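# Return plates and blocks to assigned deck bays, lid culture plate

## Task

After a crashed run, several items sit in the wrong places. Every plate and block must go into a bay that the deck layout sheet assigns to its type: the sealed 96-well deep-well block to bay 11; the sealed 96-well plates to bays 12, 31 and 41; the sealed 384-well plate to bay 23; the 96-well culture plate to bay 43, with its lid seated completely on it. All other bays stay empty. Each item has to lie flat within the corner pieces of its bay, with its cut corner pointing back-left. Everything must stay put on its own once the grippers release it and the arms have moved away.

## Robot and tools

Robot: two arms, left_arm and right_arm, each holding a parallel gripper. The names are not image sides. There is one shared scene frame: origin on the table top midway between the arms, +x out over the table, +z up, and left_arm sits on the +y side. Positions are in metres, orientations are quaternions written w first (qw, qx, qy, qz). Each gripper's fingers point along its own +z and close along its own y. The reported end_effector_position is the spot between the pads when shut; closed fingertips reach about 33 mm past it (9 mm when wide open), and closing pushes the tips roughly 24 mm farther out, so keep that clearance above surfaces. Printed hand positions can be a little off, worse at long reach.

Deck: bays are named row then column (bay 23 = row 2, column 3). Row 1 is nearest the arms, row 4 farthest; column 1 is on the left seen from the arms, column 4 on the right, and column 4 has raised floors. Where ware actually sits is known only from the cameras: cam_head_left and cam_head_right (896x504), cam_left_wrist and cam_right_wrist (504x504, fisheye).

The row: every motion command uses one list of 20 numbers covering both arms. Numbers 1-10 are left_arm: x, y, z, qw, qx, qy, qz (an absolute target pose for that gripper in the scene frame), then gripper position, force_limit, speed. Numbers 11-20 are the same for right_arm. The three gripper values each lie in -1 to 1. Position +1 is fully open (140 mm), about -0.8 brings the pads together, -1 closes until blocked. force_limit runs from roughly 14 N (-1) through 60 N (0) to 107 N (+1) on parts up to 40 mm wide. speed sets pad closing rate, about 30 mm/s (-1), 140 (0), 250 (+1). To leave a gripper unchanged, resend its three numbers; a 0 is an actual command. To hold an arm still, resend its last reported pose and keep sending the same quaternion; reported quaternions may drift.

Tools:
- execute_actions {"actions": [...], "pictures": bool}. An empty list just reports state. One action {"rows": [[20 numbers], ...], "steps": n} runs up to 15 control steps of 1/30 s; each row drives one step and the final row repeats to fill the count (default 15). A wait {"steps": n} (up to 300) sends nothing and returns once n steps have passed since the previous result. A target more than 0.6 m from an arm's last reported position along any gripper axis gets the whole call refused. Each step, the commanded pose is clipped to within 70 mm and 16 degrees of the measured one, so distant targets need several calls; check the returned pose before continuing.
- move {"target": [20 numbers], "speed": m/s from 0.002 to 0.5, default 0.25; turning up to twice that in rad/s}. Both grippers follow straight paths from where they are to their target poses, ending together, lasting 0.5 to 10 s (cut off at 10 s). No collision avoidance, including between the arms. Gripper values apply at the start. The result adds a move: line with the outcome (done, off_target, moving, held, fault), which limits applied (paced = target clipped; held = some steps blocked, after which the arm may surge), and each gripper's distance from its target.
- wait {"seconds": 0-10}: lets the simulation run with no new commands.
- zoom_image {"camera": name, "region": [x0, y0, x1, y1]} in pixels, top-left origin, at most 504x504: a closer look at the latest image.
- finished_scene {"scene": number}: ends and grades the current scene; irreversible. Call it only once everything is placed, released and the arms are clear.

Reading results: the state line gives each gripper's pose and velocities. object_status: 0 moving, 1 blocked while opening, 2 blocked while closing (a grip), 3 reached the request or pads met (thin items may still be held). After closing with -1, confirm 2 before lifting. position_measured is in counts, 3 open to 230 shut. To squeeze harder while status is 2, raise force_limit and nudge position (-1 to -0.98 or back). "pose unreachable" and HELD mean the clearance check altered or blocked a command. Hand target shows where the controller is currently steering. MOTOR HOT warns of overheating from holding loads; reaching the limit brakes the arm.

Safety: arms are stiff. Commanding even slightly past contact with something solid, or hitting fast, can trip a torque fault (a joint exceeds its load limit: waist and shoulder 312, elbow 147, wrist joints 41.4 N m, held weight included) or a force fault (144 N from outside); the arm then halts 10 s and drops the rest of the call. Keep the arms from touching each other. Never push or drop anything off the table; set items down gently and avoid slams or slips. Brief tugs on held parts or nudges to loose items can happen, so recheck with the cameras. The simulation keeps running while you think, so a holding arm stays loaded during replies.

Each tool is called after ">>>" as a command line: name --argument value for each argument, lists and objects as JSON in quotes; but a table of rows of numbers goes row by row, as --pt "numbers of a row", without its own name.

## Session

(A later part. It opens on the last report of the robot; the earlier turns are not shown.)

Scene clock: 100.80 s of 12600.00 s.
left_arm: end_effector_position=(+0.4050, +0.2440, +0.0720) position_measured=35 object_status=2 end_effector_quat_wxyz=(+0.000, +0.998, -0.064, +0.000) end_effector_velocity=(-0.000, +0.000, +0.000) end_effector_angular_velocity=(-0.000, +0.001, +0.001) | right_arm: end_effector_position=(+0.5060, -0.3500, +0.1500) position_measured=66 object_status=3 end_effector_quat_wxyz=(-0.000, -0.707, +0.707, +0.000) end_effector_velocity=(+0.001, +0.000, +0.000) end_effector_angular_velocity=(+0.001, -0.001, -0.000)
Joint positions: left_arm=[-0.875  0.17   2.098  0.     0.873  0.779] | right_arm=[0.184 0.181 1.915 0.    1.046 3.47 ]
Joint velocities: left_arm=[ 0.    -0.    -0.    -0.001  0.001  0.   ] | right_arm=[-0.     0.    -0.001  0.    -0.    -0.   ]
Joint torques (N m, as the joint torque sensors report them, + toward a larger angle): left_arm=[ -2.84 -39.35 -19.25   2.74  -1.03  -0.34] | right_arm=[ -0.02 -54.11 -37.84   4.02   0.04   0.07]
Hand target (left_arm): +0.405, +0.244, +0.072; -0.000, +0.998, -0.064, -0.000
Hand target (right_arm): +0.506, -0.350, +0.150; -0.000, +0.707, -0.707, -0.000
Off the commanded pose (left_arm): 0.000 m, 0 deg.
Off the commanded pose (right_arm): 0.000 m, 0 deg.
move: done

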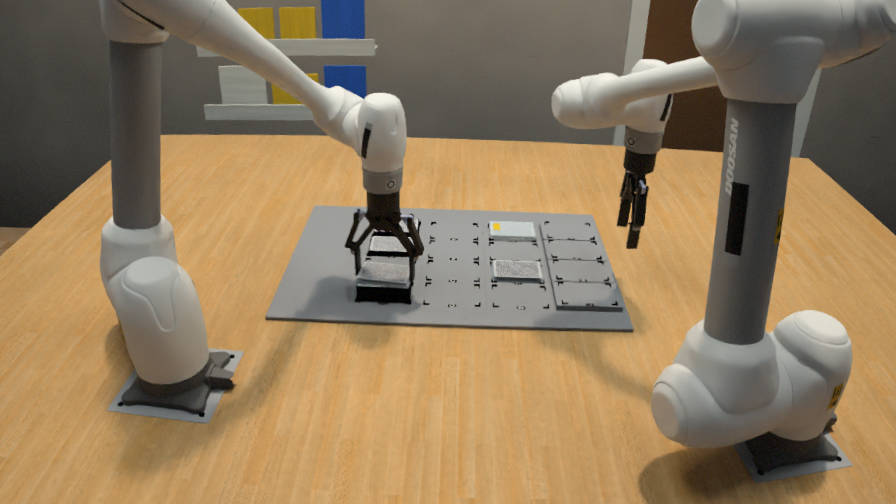

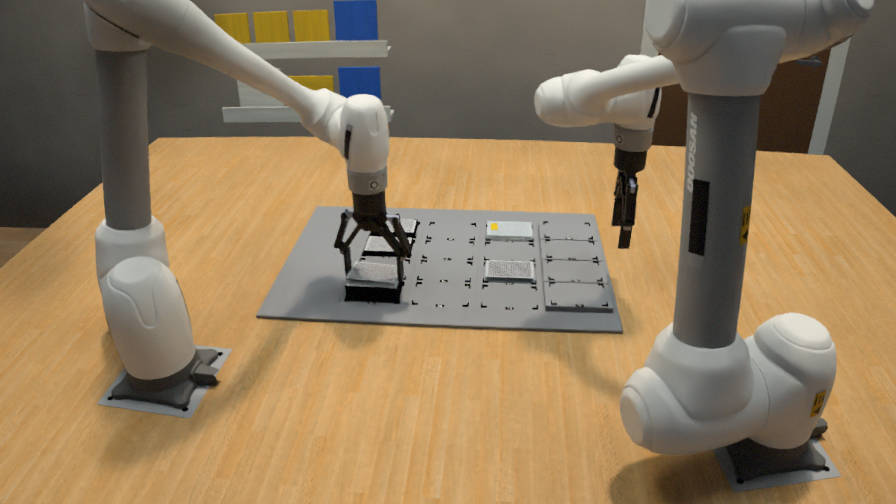

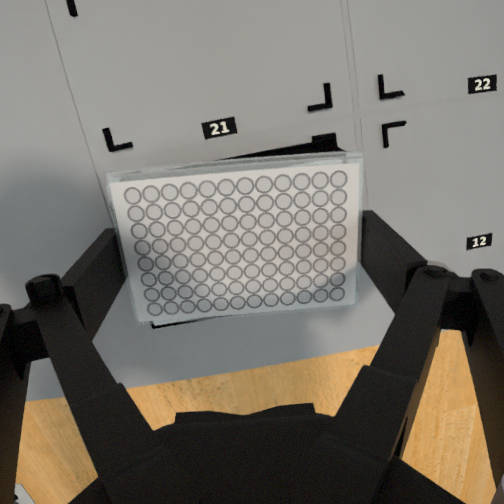

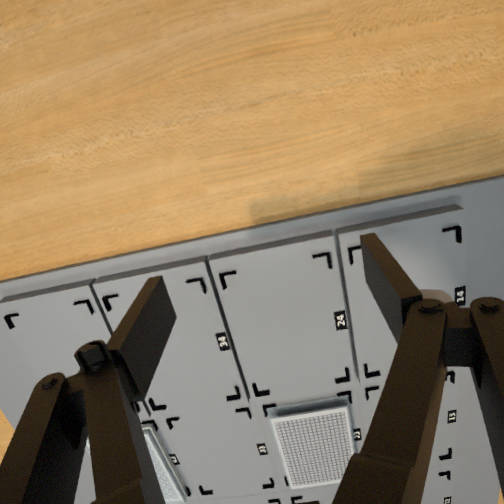

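>>> move --target '[0.405,0.24,0.082,0,0.998,-0.064,0,-1,-0.3,-0.8,0.506,-0.35,0.15,0,0.7071,-0.7071,0,0.5,-0.6,-0.8]' --speed 0.05

>>> move --target '[0.4,0.086,0.082,0,1,-0.006,0,-1,-0.3,-0.8,0.506,-0.35,0.15,0,0.7071,-0.7071,0,0.5,-0.6,-0.8]' --speed 0.15

>>> move --target '[0.4,0.086,0.04,0,1,-0.006,0,-1,-0.3,-0.8,0.506,-0.35,0.15,0,0.7071,-0.7071,0,0.5,-0.6,-0.8]' --speed 0.06

>>> zoom_image --camera "cam_left_wrist" --region '[90,110,390,350]'

Scene clock: 114.23 s of 12600.00 s.
left_arm: end_effector_position=(+0.4050, +0.2400, +0.0819) position_measured=37 object_status=2 end_effector_quat_wxyz=(+0.000, +0.998, -0.064, -0.000) end_effector_velocity=(+0.001, -0.001, +0.002) end_effector_angular_velocity=(-0.001, -0.002, -0.001) | right_arm: end_effector_position=(+0.5060, -0.3500, +0.1500) position_measured=66 object_status=3 end_effector_quat_wxyz=(+0.000, -0.707, +0.707, +0.000) end_effector_velocity=(-0.001, -0.000, -0.000) end_effector_angular_velocity=(+0.001, +0.000, -0.001)
Joint positions: left_arm=[-0.879  0.163  2.084 -0.     0.895  0.774] | right_arm=[0.184 0.181 1.915 0.    1.046 3.47 ]
Joint velocities: left_arm=[-0.001 -0.001 -0.002  0.001  0.002 -0.   ] | right_arm=[-0.    -0.001  0.001  0.001 -0.     0.   ]
Joint torques (N m, as the joint torque sensors report them, + toward a larger angle): left_arm=[ -2.14 -53.88 -28.86   3.71   0.44  -0.21] | right_arm=[  1.08 -55.26 -37.82   4.41  -0.19  -0.16]
Hand target (left_arm): +0.405, +0.240, +0.082; -0.000, +0.998, -0.064, +0.000
Hand target (right_arm): +0.506, -0.350, +0.150; -0.000, +0.707, -0.707, +0.000
Off the commanded pose (left_arm): 0.000 m, 0 deg.
Off the commanded pose (right_arm): 0.000 m, 0 deg.
After step 90, 9.73 s passed at rest.
move: done

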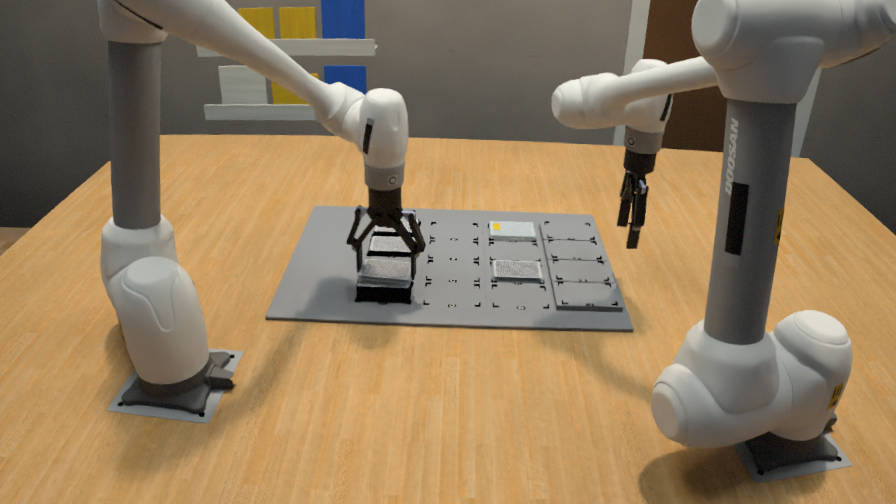

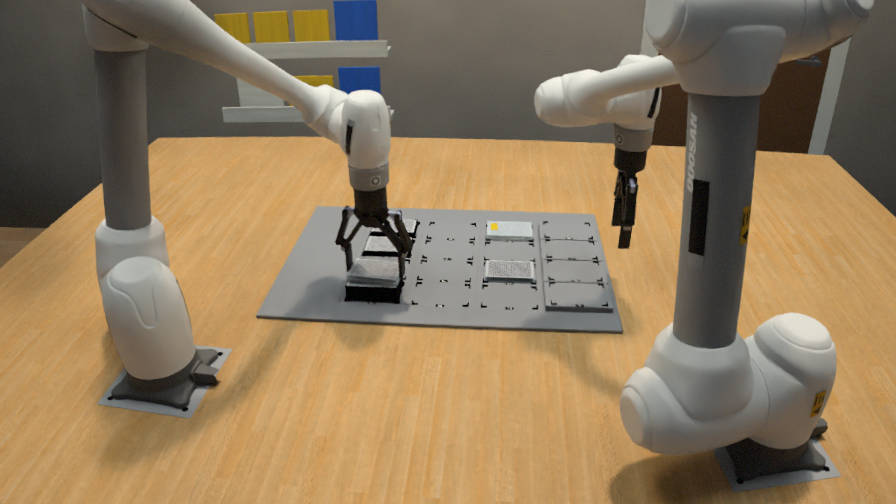

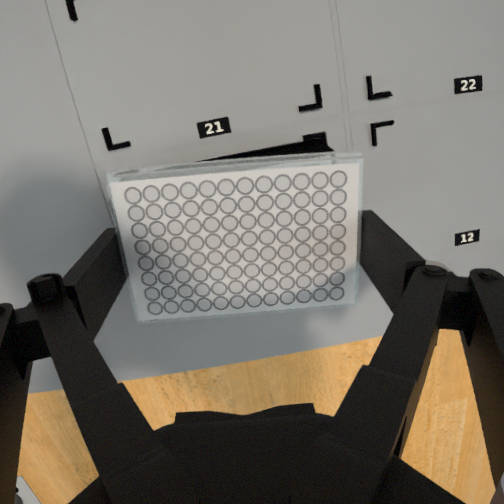

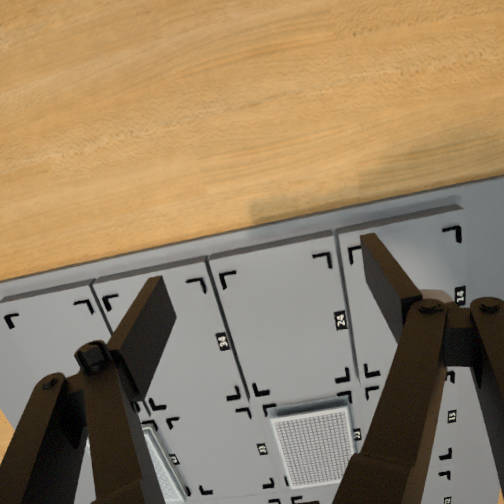

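Scene clock: 115.67 s of 12600.00 s.
left_arm: end_effector_position=(+0.3999, +0.0860, +0.0822) position_measured=37 object_status=2 end_effector_quat_wxyz=(+0.000, +1.000, -0.006, -0.000) end_effector_velocity=(+0.000, -0.001, +0.000) end_effector_angular_velocity=(+0.001, -0.001, -0.001) | right_arm: end_effector_position=(+0.5060, -0.3500, +0.1500) position_measured=66 object_status=3 end_effector_quat_wxyz=(+0.000, -0.707, +0.707, +0.000) end_effector_velocity=(+0.000, +0.001, +0.000) end_effector_angular_velocity=(+0.000, -0.001, +0.001)
Joint positions: left_arm=[-1.026  0.333  1.856 -0.001  0.953  0.511] | right_arm=[0.184 0.181 1.915 0.    1.046 3.47 ]
Joint velocities: left_arm=[-0.     0.001 -0.002  0.001  0.001 -0.   ] | right_arm=[ 0.001  0.    -0.001  0.    -0.     0.   ]
Joint torques (N m, as the joint torque sensors report them, + toward a larger angle): left_arm=[ -1.13 -72.65 -30.36   3.87   0.38  -0.33] | right_arm=[  2.98 -55.91 -35.81   3.64   0.2   -0.29]
Hand target (left_arm): +0.400, +0.086, +0.082; +0.000, +1.000, -0.006, -0.000
Hand target (right_arm): +0.506, -0.350, +0.150; -0.000, +0.707, -0.707, -0.000
Off the commanded pose (left_arm): 0.000 m, 0 deg.
Off the commanded pose (right_arm): 0.000 m, 0 deg.
move: done

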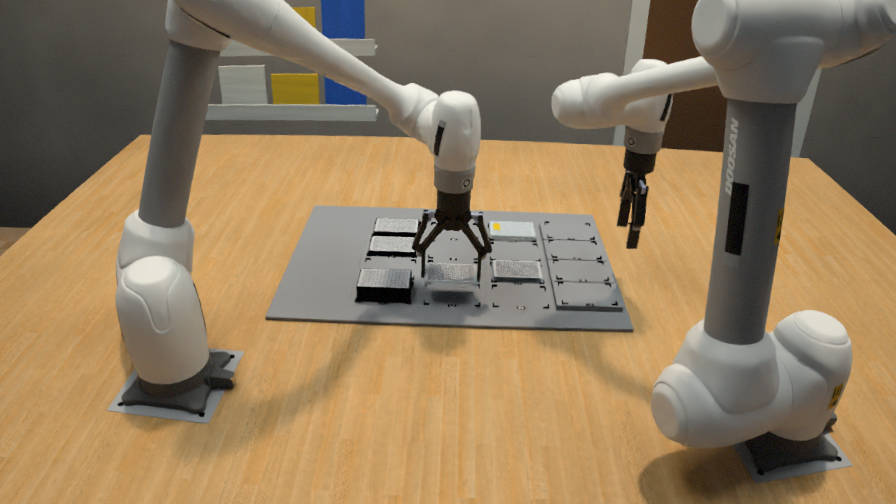

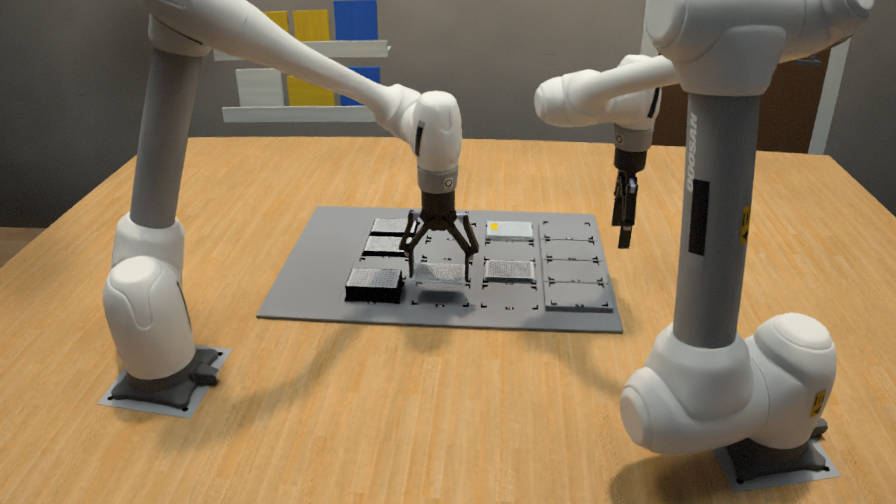

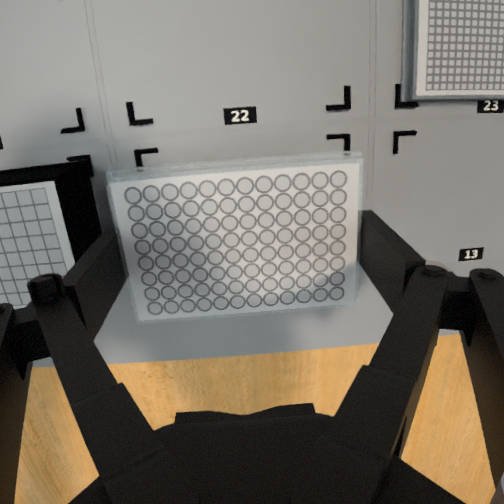

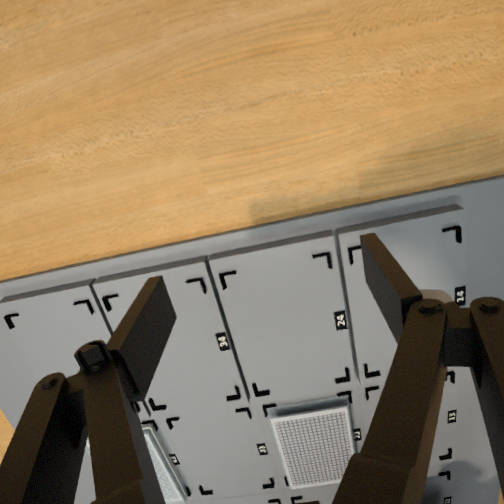

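Scene clock: 116.70 s of 12600.00 s.
left_arm: end_effector_position=(+0.4000, +0.0859, +0.0400) position_measured=37 object_status=2 end_effector_quat_wxyz=(+0.000, +1.000, -0.006, -0.000) end_effector_velocity=(+0.000, +0.000, -0.001) end_effector_angular_velocity=(+0.000, +0.000, -0.000) | right_arm: end_effector_position=(+0.5060, -0.3500, +0.1500) position_measured=66 object_status=3 end_effector_quat_wxyz=(+0.000, -0.707, +0.707, +0.000) end_effector_velocity=(-0.001, +0.000, +0.001) end_effector_angular_velocity=(+0.001, -0.000, -0.000)
Joint positions: left_arm=[-1.026  0.377  1.886 -0.     0.879  0.511] | right_arm=[0.184 0.181 1.915 0.    1.046 3.47 ]
Joint velocities: left_arm=[ 0.001  0.001  0.001  0.    -0.001  0.001] | right_arm=[ 0.    -0.002  0.001  0.001 -0.     0.   ]
Joint torques (N m, as the joint torque sensors report them, + toward a larger angle): left_arm=[ -0.13 -75.2  -29.13   3.48   0.31  -0.21] | right_arm=[ -0.35 -56.66 -36.79   4.    -0.13  -0.71]
Hand target (left_arm): +0.400, +0.086, +0.040; +0.000, +1.000, -0.006, -0.000
Hand target (right_arm): +0.506, -0.350, +0.150; -0.000, +0.707, -0.707, -0.000
Off the commanded pose (left_arm): 0.000 m, 0 deg.
Off the commanded pose (right_arm): 0.000 m, 0 deg.
move: done

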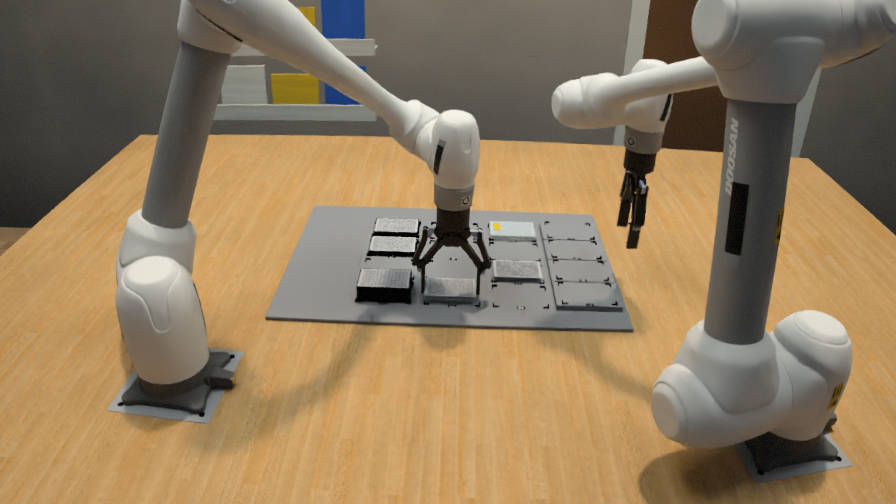

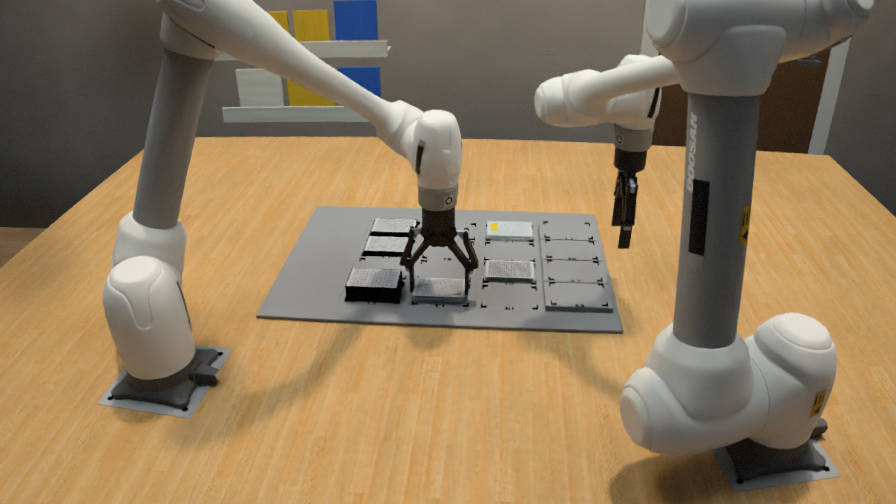

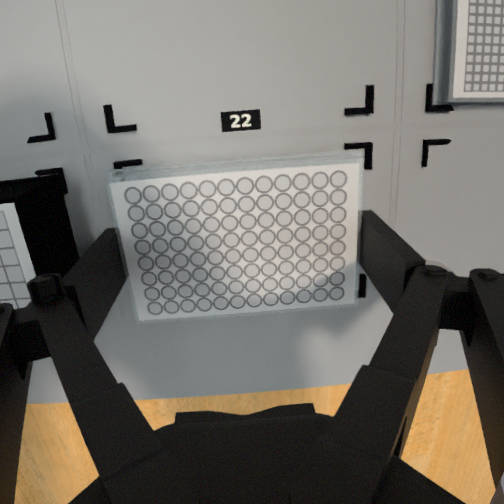

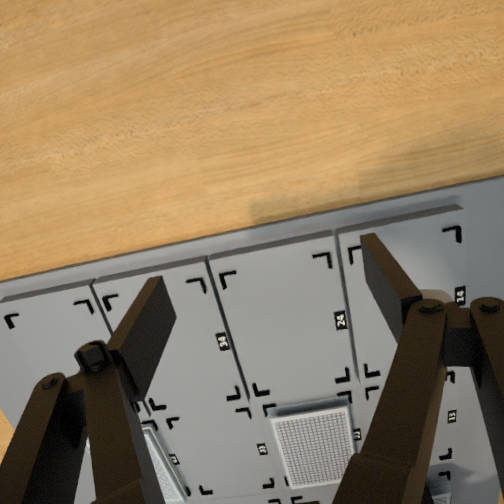

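Region (90, 110, 390, 350) of cam_left_wrist's 504x504 image, scaled by 1.680, with more detail than that image has; it fills the top 403 rows of this view, and the rest is white.

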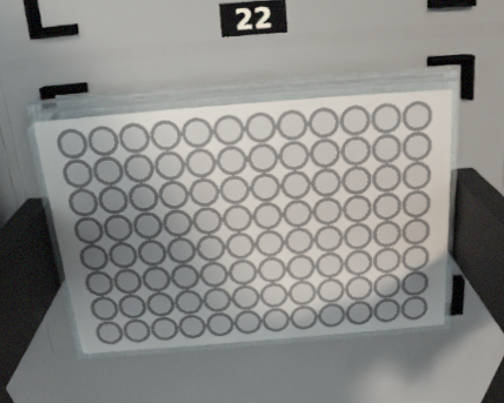

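>>> move --target '[0.3995,0.082,0.037,0,1,-0.004,0,-1,-0.3,-0.8,0.506,-0.35,0.15,0,0.7071,-0.7071,0,0.5,-0.6,-0.8]' --speed 0.01

>>> zoom_image --camera "cam_left_wrist" --region '[90,110,390,350]'

Scene clock: 124.23 s of 12600.00 s.
left_arm: end_effector_position=(+0.3995, +0.0820, +0.0370) position_measured=37 object_status=2 end_effector_quat_wxyz=(+0.000, +1.000, -0.004, -0.000) end_effector_velocity=(-0.001, -0.000, -0.000) end_effector_angular_velocity=(+0.001, +0.002, +0.001) | right_arm: end_effector_position=(+0.5060, -0.3500, +0.1500) position_measured=66 object_status=3 end_effector_quat_wxyz=(+0.000, -0.707, +0.707, +0.000) end_effector_velocity=(-0.000, -0.001, -0.002) end_effector_angular_velocity=(-0.001, +0.003, -0.001)
Joint positions: left_arm=[-1.03   0.384  1.882 -0.     0.876  0.504] | right_arm=[0.184 0.181 1.915 0.    1.046 3.47 ]
Joint velocities: left_arm=[-0.001  0.001 -0.001 -0.001  0.001 -0.001] | right_arm=[-0.001  0.001  0.001 -0.    -0.    -0.   ]
Joint torques (N m, as the joint torque sensors report them, + toward a larger angle): left_arm=[ -2.03 -75.95 -29.47   3.65   0.38   0.1 ] | right_arm=[ -0.83 -54.87 -36.81   4.03   0.04  -0.19]
Hand target (left_arm): +0.399, +0.082, +0.037; +0.000, +1.000, -0.004, -0.000
Hand target (right_arm): +0.506, -0.350, +0.150; -0.000, +0.707, -0.707, -0.000
Off the commanded pose (left_arm): 0.000 m, 0 deg.
Off the commanded pose (right_arm): 0.000 m, 0 deg.
After step 90, 3.80 s passed at rest.
move: done

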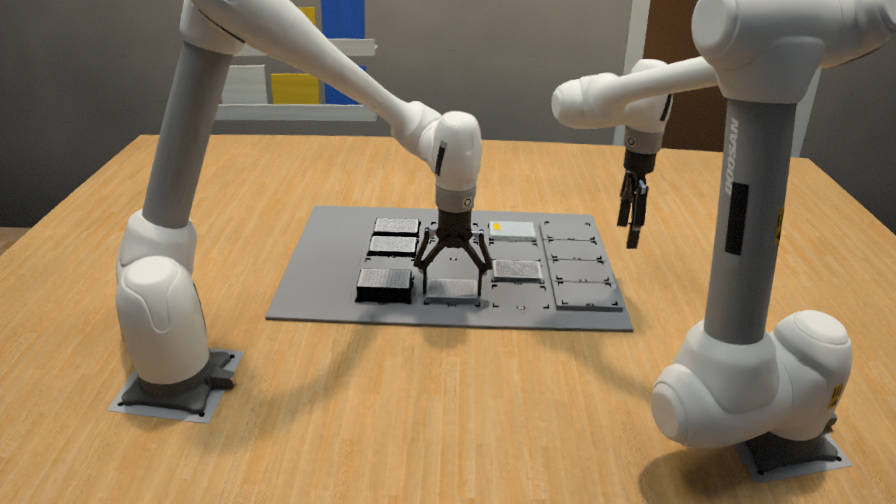

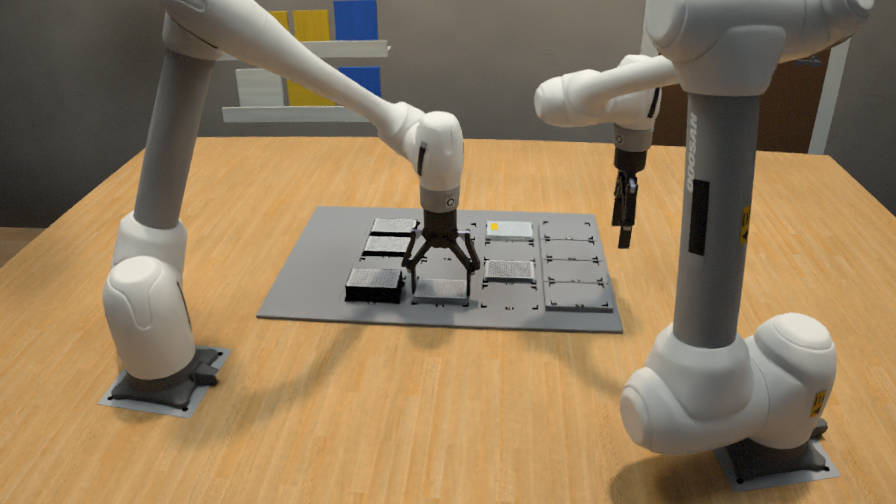

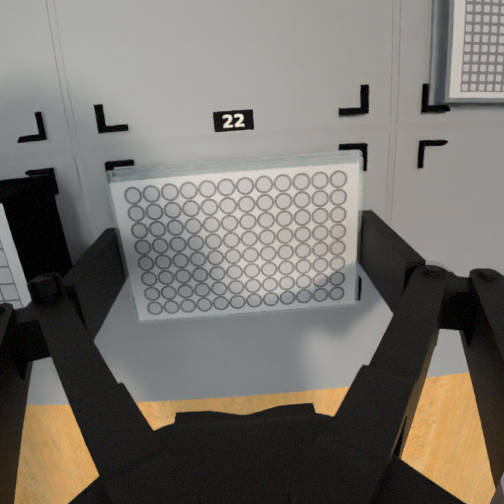

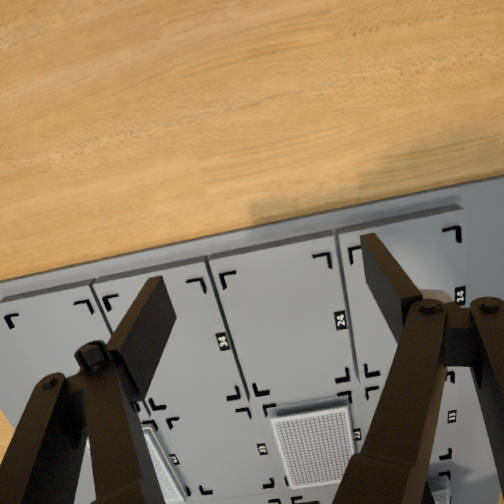

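Region (90, 110, 390, 350) of cam_left_wrist's 504x504 image, scaled by 1.680, with more detail than that image has; it fills the top 403 rows of this view, and the rest is white.

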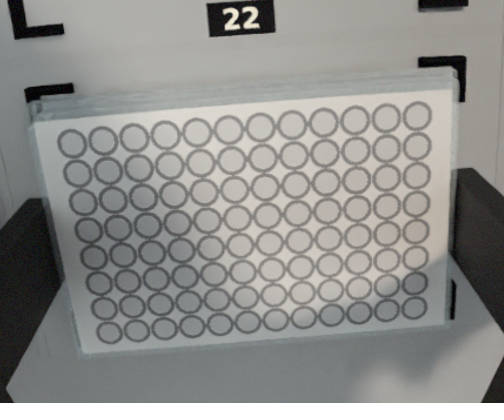

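>>> move --target '[0.399,0.0812,0.033,0,1,-0.003,0,-1,-0.3,-0.8,0.506,-0.35,0.15,0,0.7071,-0.7071,0,0.5,-0.6,-0.8]' --speed 0.006

>>> zoom_image --camera "cam_left_wrist" --region '[90,110,390,350]'

Scene clock: 128.80 s of 12600.00 s.
left_arm: end_effector_position=(+0.3990, +0.0812, +0.0330) position_measured=37 object_status=2 end_effector_quat_wxyz=(+0.000, +1.000, -0.003, +0.000) end_effector_velocity=(+0.000, -0.000, -0.000) end_effector_angular_velocity=(-0.000, -0.000, +0.001) | right_arm: end_effector_position=(+0.5060, -0.3500, +0.1500) position_measured=66 object_status=3 end_effector_quat_wxyz=(+0.000, -0.707, +0.707, +0.000) end_effector_velocity=(-0.001, +0.000, -0.001) end_effector_angular_velocity=(-0.001, +0.002, +0.001)
Joint positions: left_arm=[-1.031  0.389  1.883  0.     0.869  0.5  ] | right_arm=[0.184 0.181 1.915 0.    1.046 3.47 ]
Joint velocities: left_arm=[ 0.     0.    -0.     0.    -0.001 -0.001] | right_arm=[ 0.001  0.001  0.001 -0.    -0.    -0.   ]
Joint torques (N m, as the joint torque sensors report them, + toward a larger angle): left_arm=[ -1.55 -76.2  -27.13   3.07   0.87  -0.43] | right_arm=[ -2.17 -57.05 -36.89   3.59   0.19   0.01]
Hand target (left_arm): +0.399, +0.081, +0.033; +0.000, +1.000, -0.003, -0.000
Hand target (right_arm): +0.506, -0.350, +0.150; -0.000, +0.707, -0.707, -0.000
Off the commanded pose (left_arm): 0.000 m, 0 deg.
Off the commanded pose (right_arm): 0.000 m, 0 deg.
After step 90, 0.67 s passed at rest.
move: done

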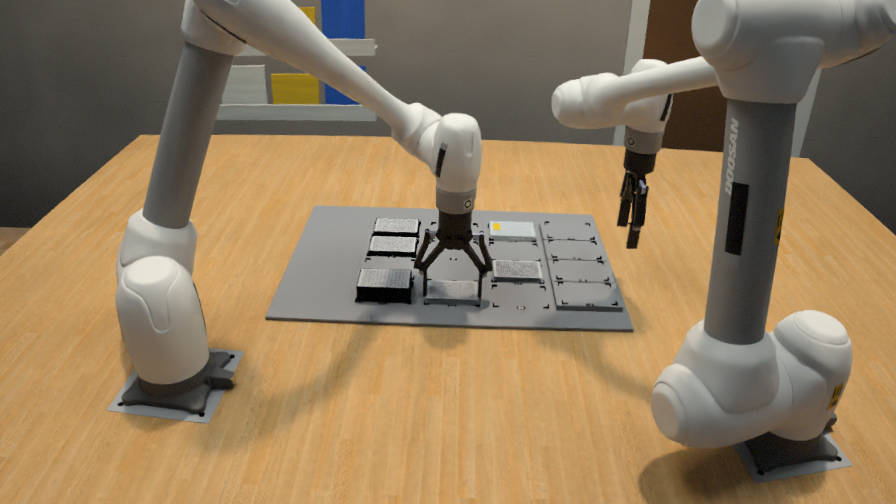

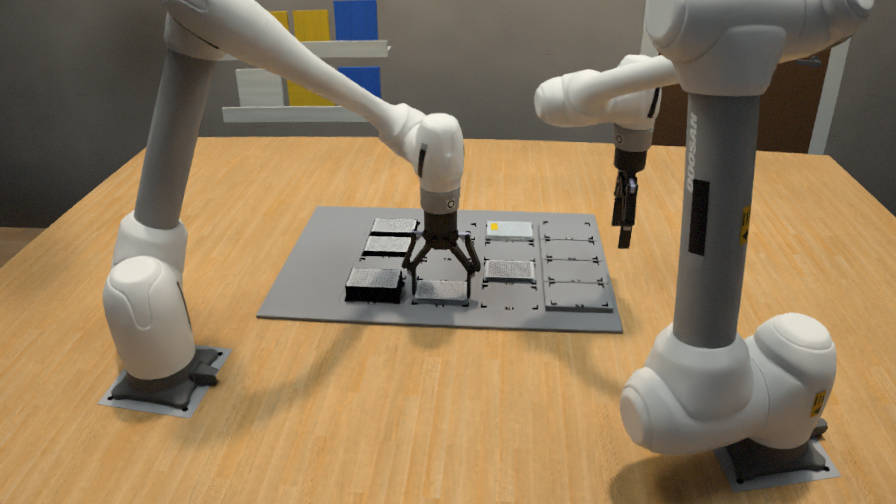

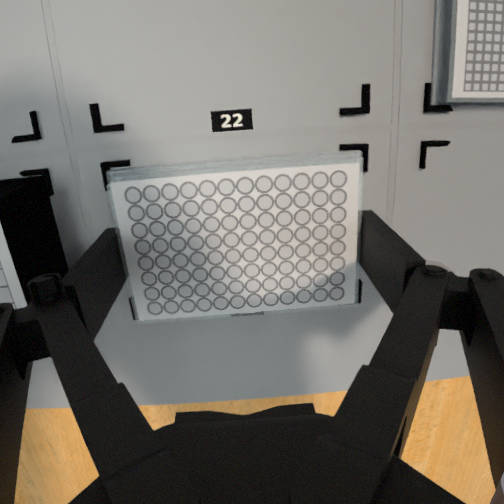

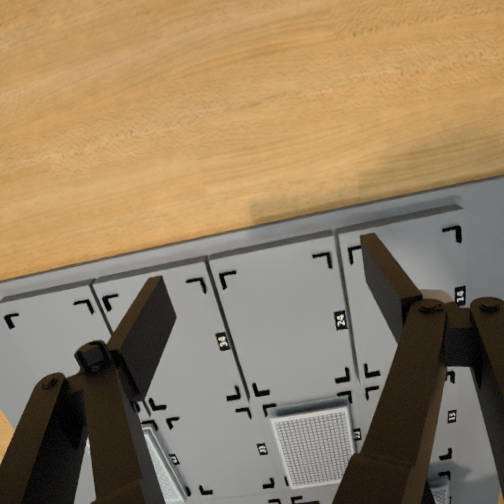

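Region (90, 110, 390, 350) of cam_left_wrist's 504x504 image, scaled by 1.680, with more detail than that image has; it fills the top 403 rows of this view, and the rest is white.

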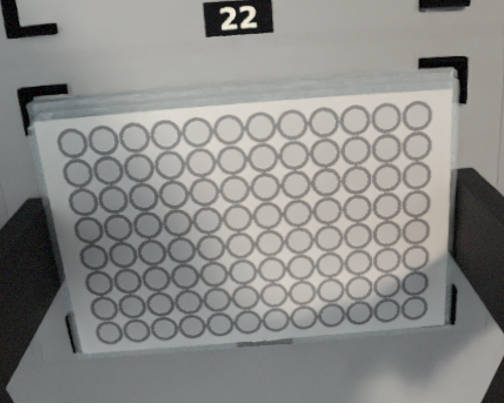

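>>> move --target '[0.399,0.0814,0.0308,0,1,-0.003,0,-1,-0.3,-0.8,0.506,-0.35,0.15,0,0.7071,-0.7071,0,0.5,-0.6,-0.8]' --speed 0.005

>>> move --target '[0.399,0.0814,0.0308,0,1,-0.003,0,0.9,-0.3,-0.8,0.506,-0.35,0.15,0,0.7071,-0.7071,0,0.5,-0.6,-0.8]'

>>> move --target '[0.38,0.0814,0.13,0,1,-0.003,0,0.9,-0.3,-0.8,0.506,-0.35,0.15,0,0.7071,-0.7071,0,0.5,-0.6,-0.8]'

>>> zoom_image --camera "cam_head_left" --region '[350,210,550,320]'

Scene clock: 134.93 s of 12600.00 s.
left_arm: end_effector_position=(+0.3990, +0.0813, +0.0309) position_measured=37 object_status=2 end_effector_quat_wxyz=(+0.000, +1.000, -0.003, +0.000) end_effector_velocity=(-0.000, +0.001, -0.001) end_effector_angular_velocity=(+0.002, +0.002, +0.001) | right_arm: end_effector_position=(+0.5060, -0.3500, +0.1500) position_measured=66 object_status=3 end_effector_quat_wxyz=(+0.000, -0.707, +0.707, +0.000) end_effector_velocity=(-0.000, +0.000, +0.000) end_effector_angular_velocity=(-0.000, -0.001, +0.001)
Joint positions: left_arm=[-1.031  0.391  1.885  0.     0.865  0.5  ] | right_arm=[0.184 0.181 1.915 0.    1.046 3.47 ]
Joint velocities: left_arm=[ 0.001  0.001  0.    -0.001  0.001 -0.   ] | right_arm=[ 0.001 -0.001  0.    -0.    -0.     0.   ]
Joint torques (N m, as the joint torque sensors report them, + toward a larger angle): left_arm=[ -5.02 -43.99  -8.31   2.75   0.73  -0.79] | right_arm=[  1.65 -54.54 -36.73   3.84  -0.15  -0.44]
Hand target (left_arm): +0.399, +0.081, +0.031; +0.000, +1.000, -0.003, -0.000
Hand target (right_arm): +0.506, -0.350, +0.150; -0.000, +0.707, -0.707, -0.000
Off the commanded pose (left_arm): 0.000 m, 0 deg.
Off the commanded pose (right_arm): 0.000 m, 0 deg.
After step 90, 2.43 s passed at rest.
move: done

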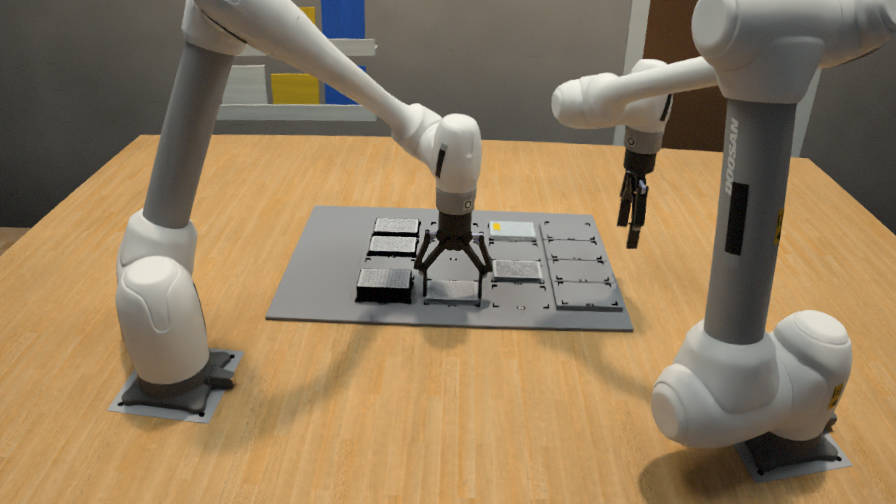

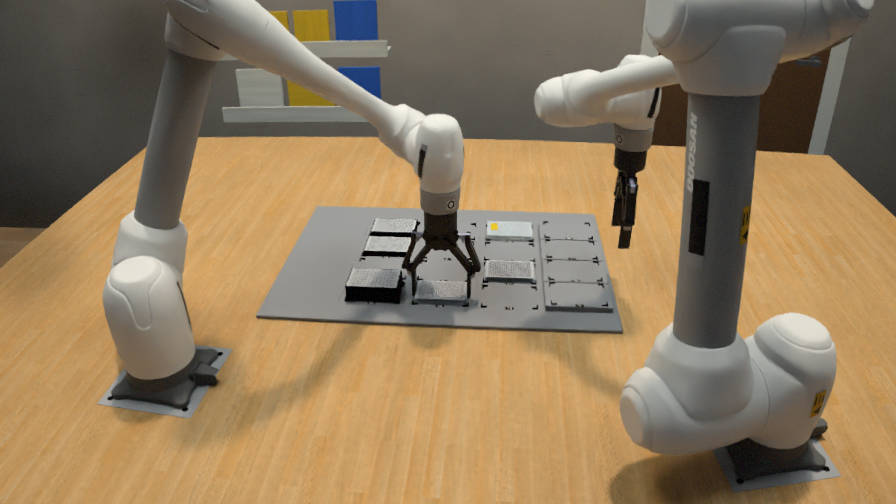

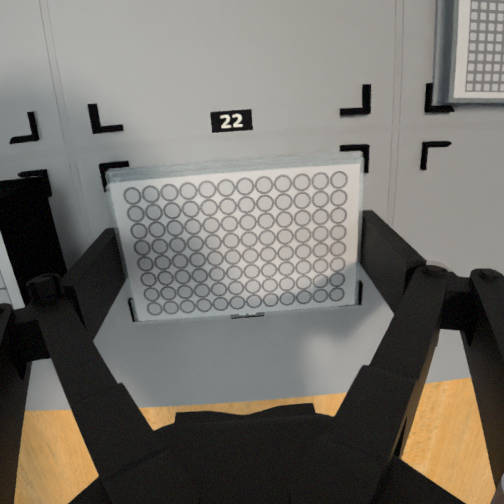

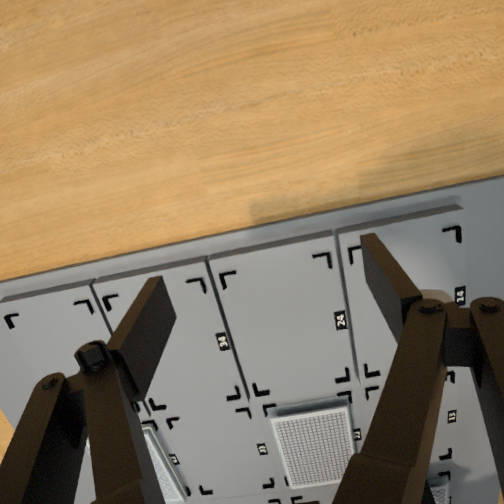

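Scene clock: 135.63 s of 12600.00 s.
left_arm: end_effector_position=(+0.3990, +0.0814, +0.0308) position_measured=16 object_status=3 end_effector_quat_wxyz=(-0.000, +1.000, -0.003, -0.000) end_effector_velocity=(+0.000, -0.000, +0.000) end_effector_angular_velocity=(+0.000, -0.001, -0.001) | right_arm: end_effector_position=(+0.5060, -0.3500, +0.1500) position_measured=66 object_status=3 end_effector_quat_wxyz=(+0.000, -0.707, +0.707, +0.000) end_effector_velocity=(+0.000, +0.000, +0.000) end_effector_angular_velocity=(+0.001, +0.000, -0.000)
Joint positions: left_arm=[-1.031  0.391  1.885  0.     0.865  0.5  ] | right_arm=[0.184 0.181 1.915 0.    1.046 3.47 ]
Joint velocities: left_arm=[ 0.    -0.    -0.     0.001  0.     0.001] | right_arm=[ 0.     0.    -0.     0.001  0.    -0.   ]
Joint torques (N m, as the joint torque sensors report them, + toward a larger angle): left_arm=[ -0.48 -76.26 -28.52   3.48   0.27  -0.35] | right_arm=[  3.58 -53.53 -36.74   3.76  -0.26  -0.63]
Hand target (left_arm): +0.399, +0.081, +0.031; -0.000, +1.000, -0.003, +0.000
Hand target (right_arm): +0.506, -0.350, +0.150; -0.000, +0.707, -0.707, -0.000
Off the commanded pose (left_arm): 0.000 m, 0 deg.
Off the commanded pose (right_arm): 0.000 m, 0 deg.
move: done

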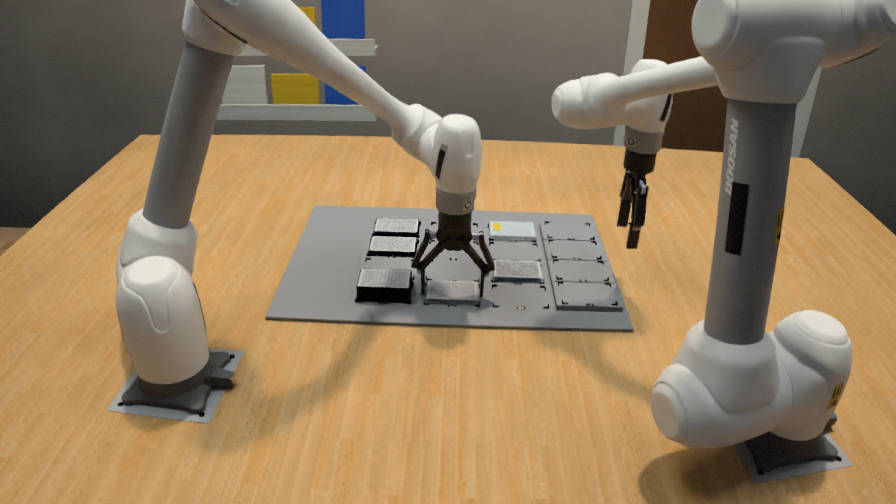

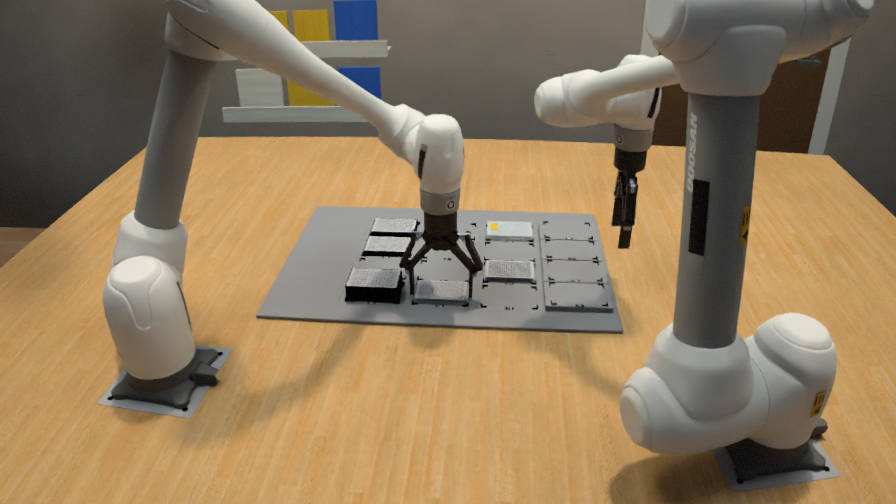

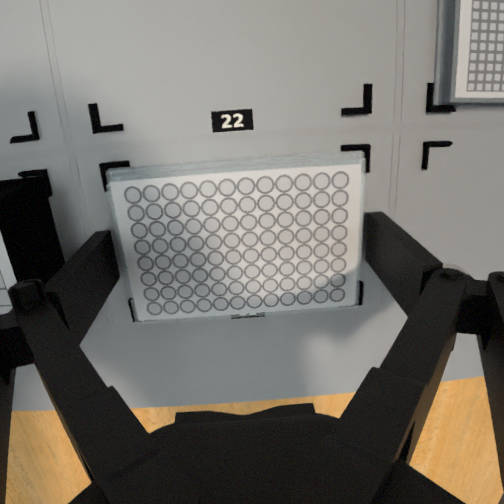

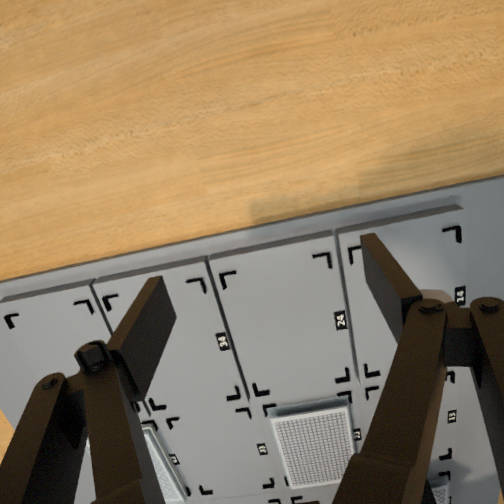

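Scene clock: 136.50 s of 12600.00 s.
left_arm: end_effector_position=(+0.3799, +0.0816, +0.1299) position_measured=16 object_status=3 end_effector_quat_wxyz=(-0.000, +1.000, -0.003, +0.000) end_effector_velocity=(+0.000, -0.000, +0.002) end_effector_angular_velocity=(+0.000, -0.002, -0.001) | right_arm: end_effector_position=(+0.5060, -0.3500, +0.1500) position_measured=66 object_status=3 end_effector_quat_wxyz=(+0.000, -0.707, +0.707, +0.000) end_effector_velocity=(-0.001, +0.000, -0.000) end_effector_angular_velocity=(+0.001, +0.001, -0.001)
Joint positions: left_arm=[-1.056  0.28   1.827  0.     1.034  0.475] | right_arm=[0.184 0.181 1.915 0.    1.046 3.47 ]
Joint velocities: left_arm=[-0.    -0.002 -0.002  0.002  0.003  0.   ] | right_arm=[-0.     0.     0.001  0.001 -0.     0.   ]
Joint torques (N m, as the joint torque sensors report them, + toward a larger angle): left_arm=[ -1.72 -69.53 -32.71   3.83   0.21  -0.29] | right_arm=[ -1.05 -54.85 -36.67   3.72  -0.09  -0.72]
Hand target (left_arm): +0.380, +0.082, +0.130; -0.000, +1.000, -0.003, +0.000
Hand target (right_arm): +0.506, -0.350, +0.150; -0.000, +0.707, -0.707, -0.000
Off the commanded pose (left_arm): 0.000 m, 0 deg.
Off the commanded pose (right_arm): 0.000 m, 0 deg.
move: done

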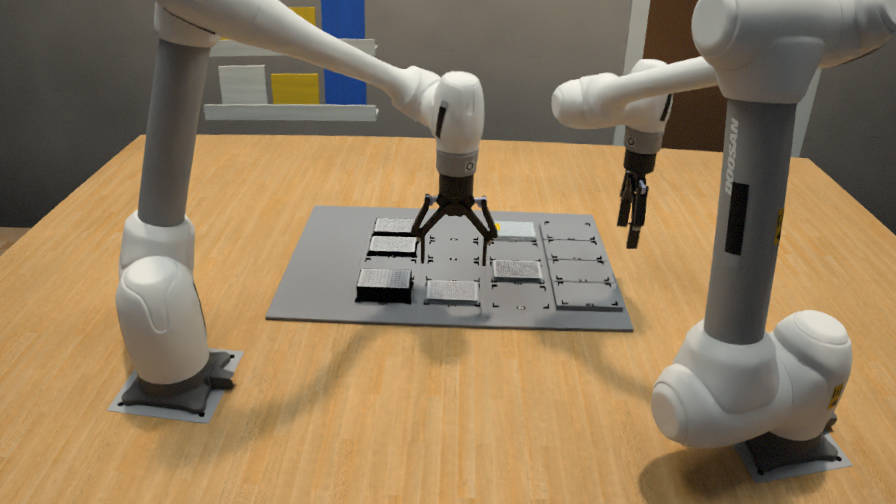

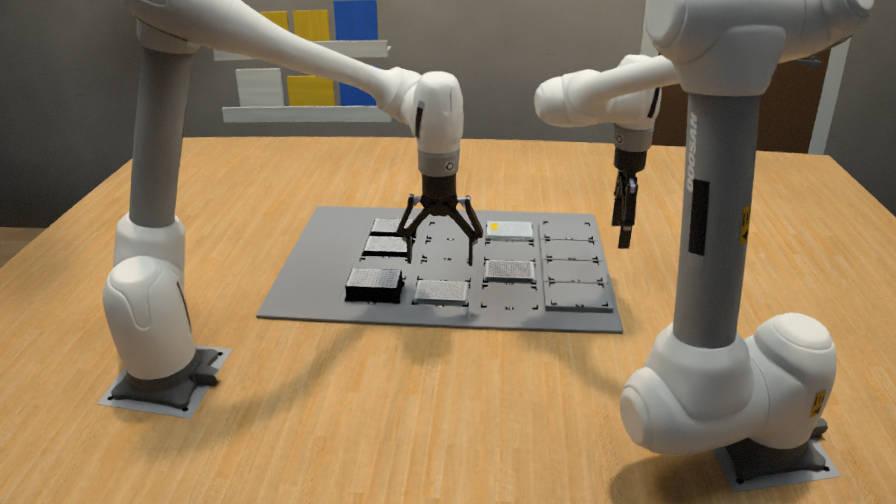

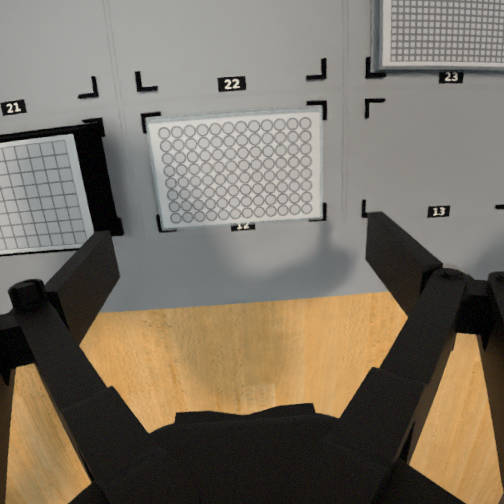

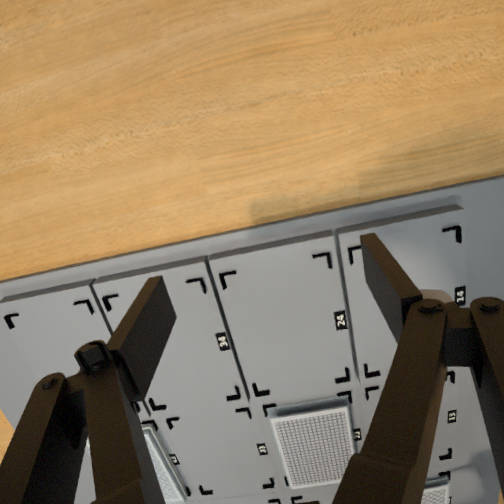

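Region (350, 210, 550, 320) of cam_head_left's 896x504 image, scaled by 2.520, with more detail than that image has; it fills the top 277 rows of this view, and the rest is white.

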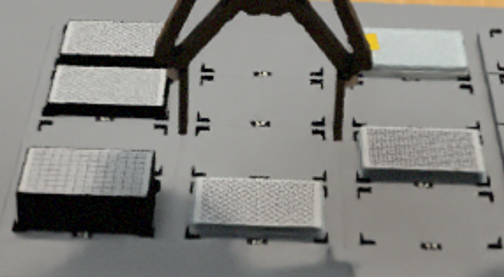

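>>> zoom_image --camera "cam_left_wrist" --region '[130,90,340,240]'

Region (130, 90, 340, 240) of cam_left_wrist's 504x504 image, scaled by 2.400, with more detail than that image has; it fills the top 360 rows of this view, and the rest is white.

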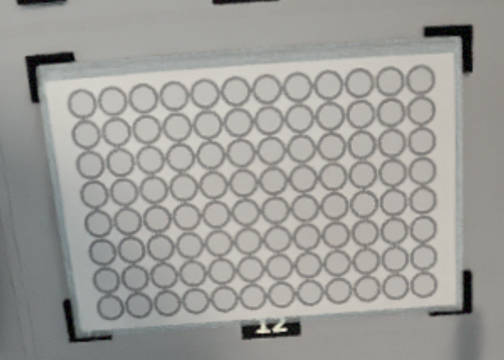

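Seated.

>>> finished_scene --scene 1

The scene is finished: the task was done.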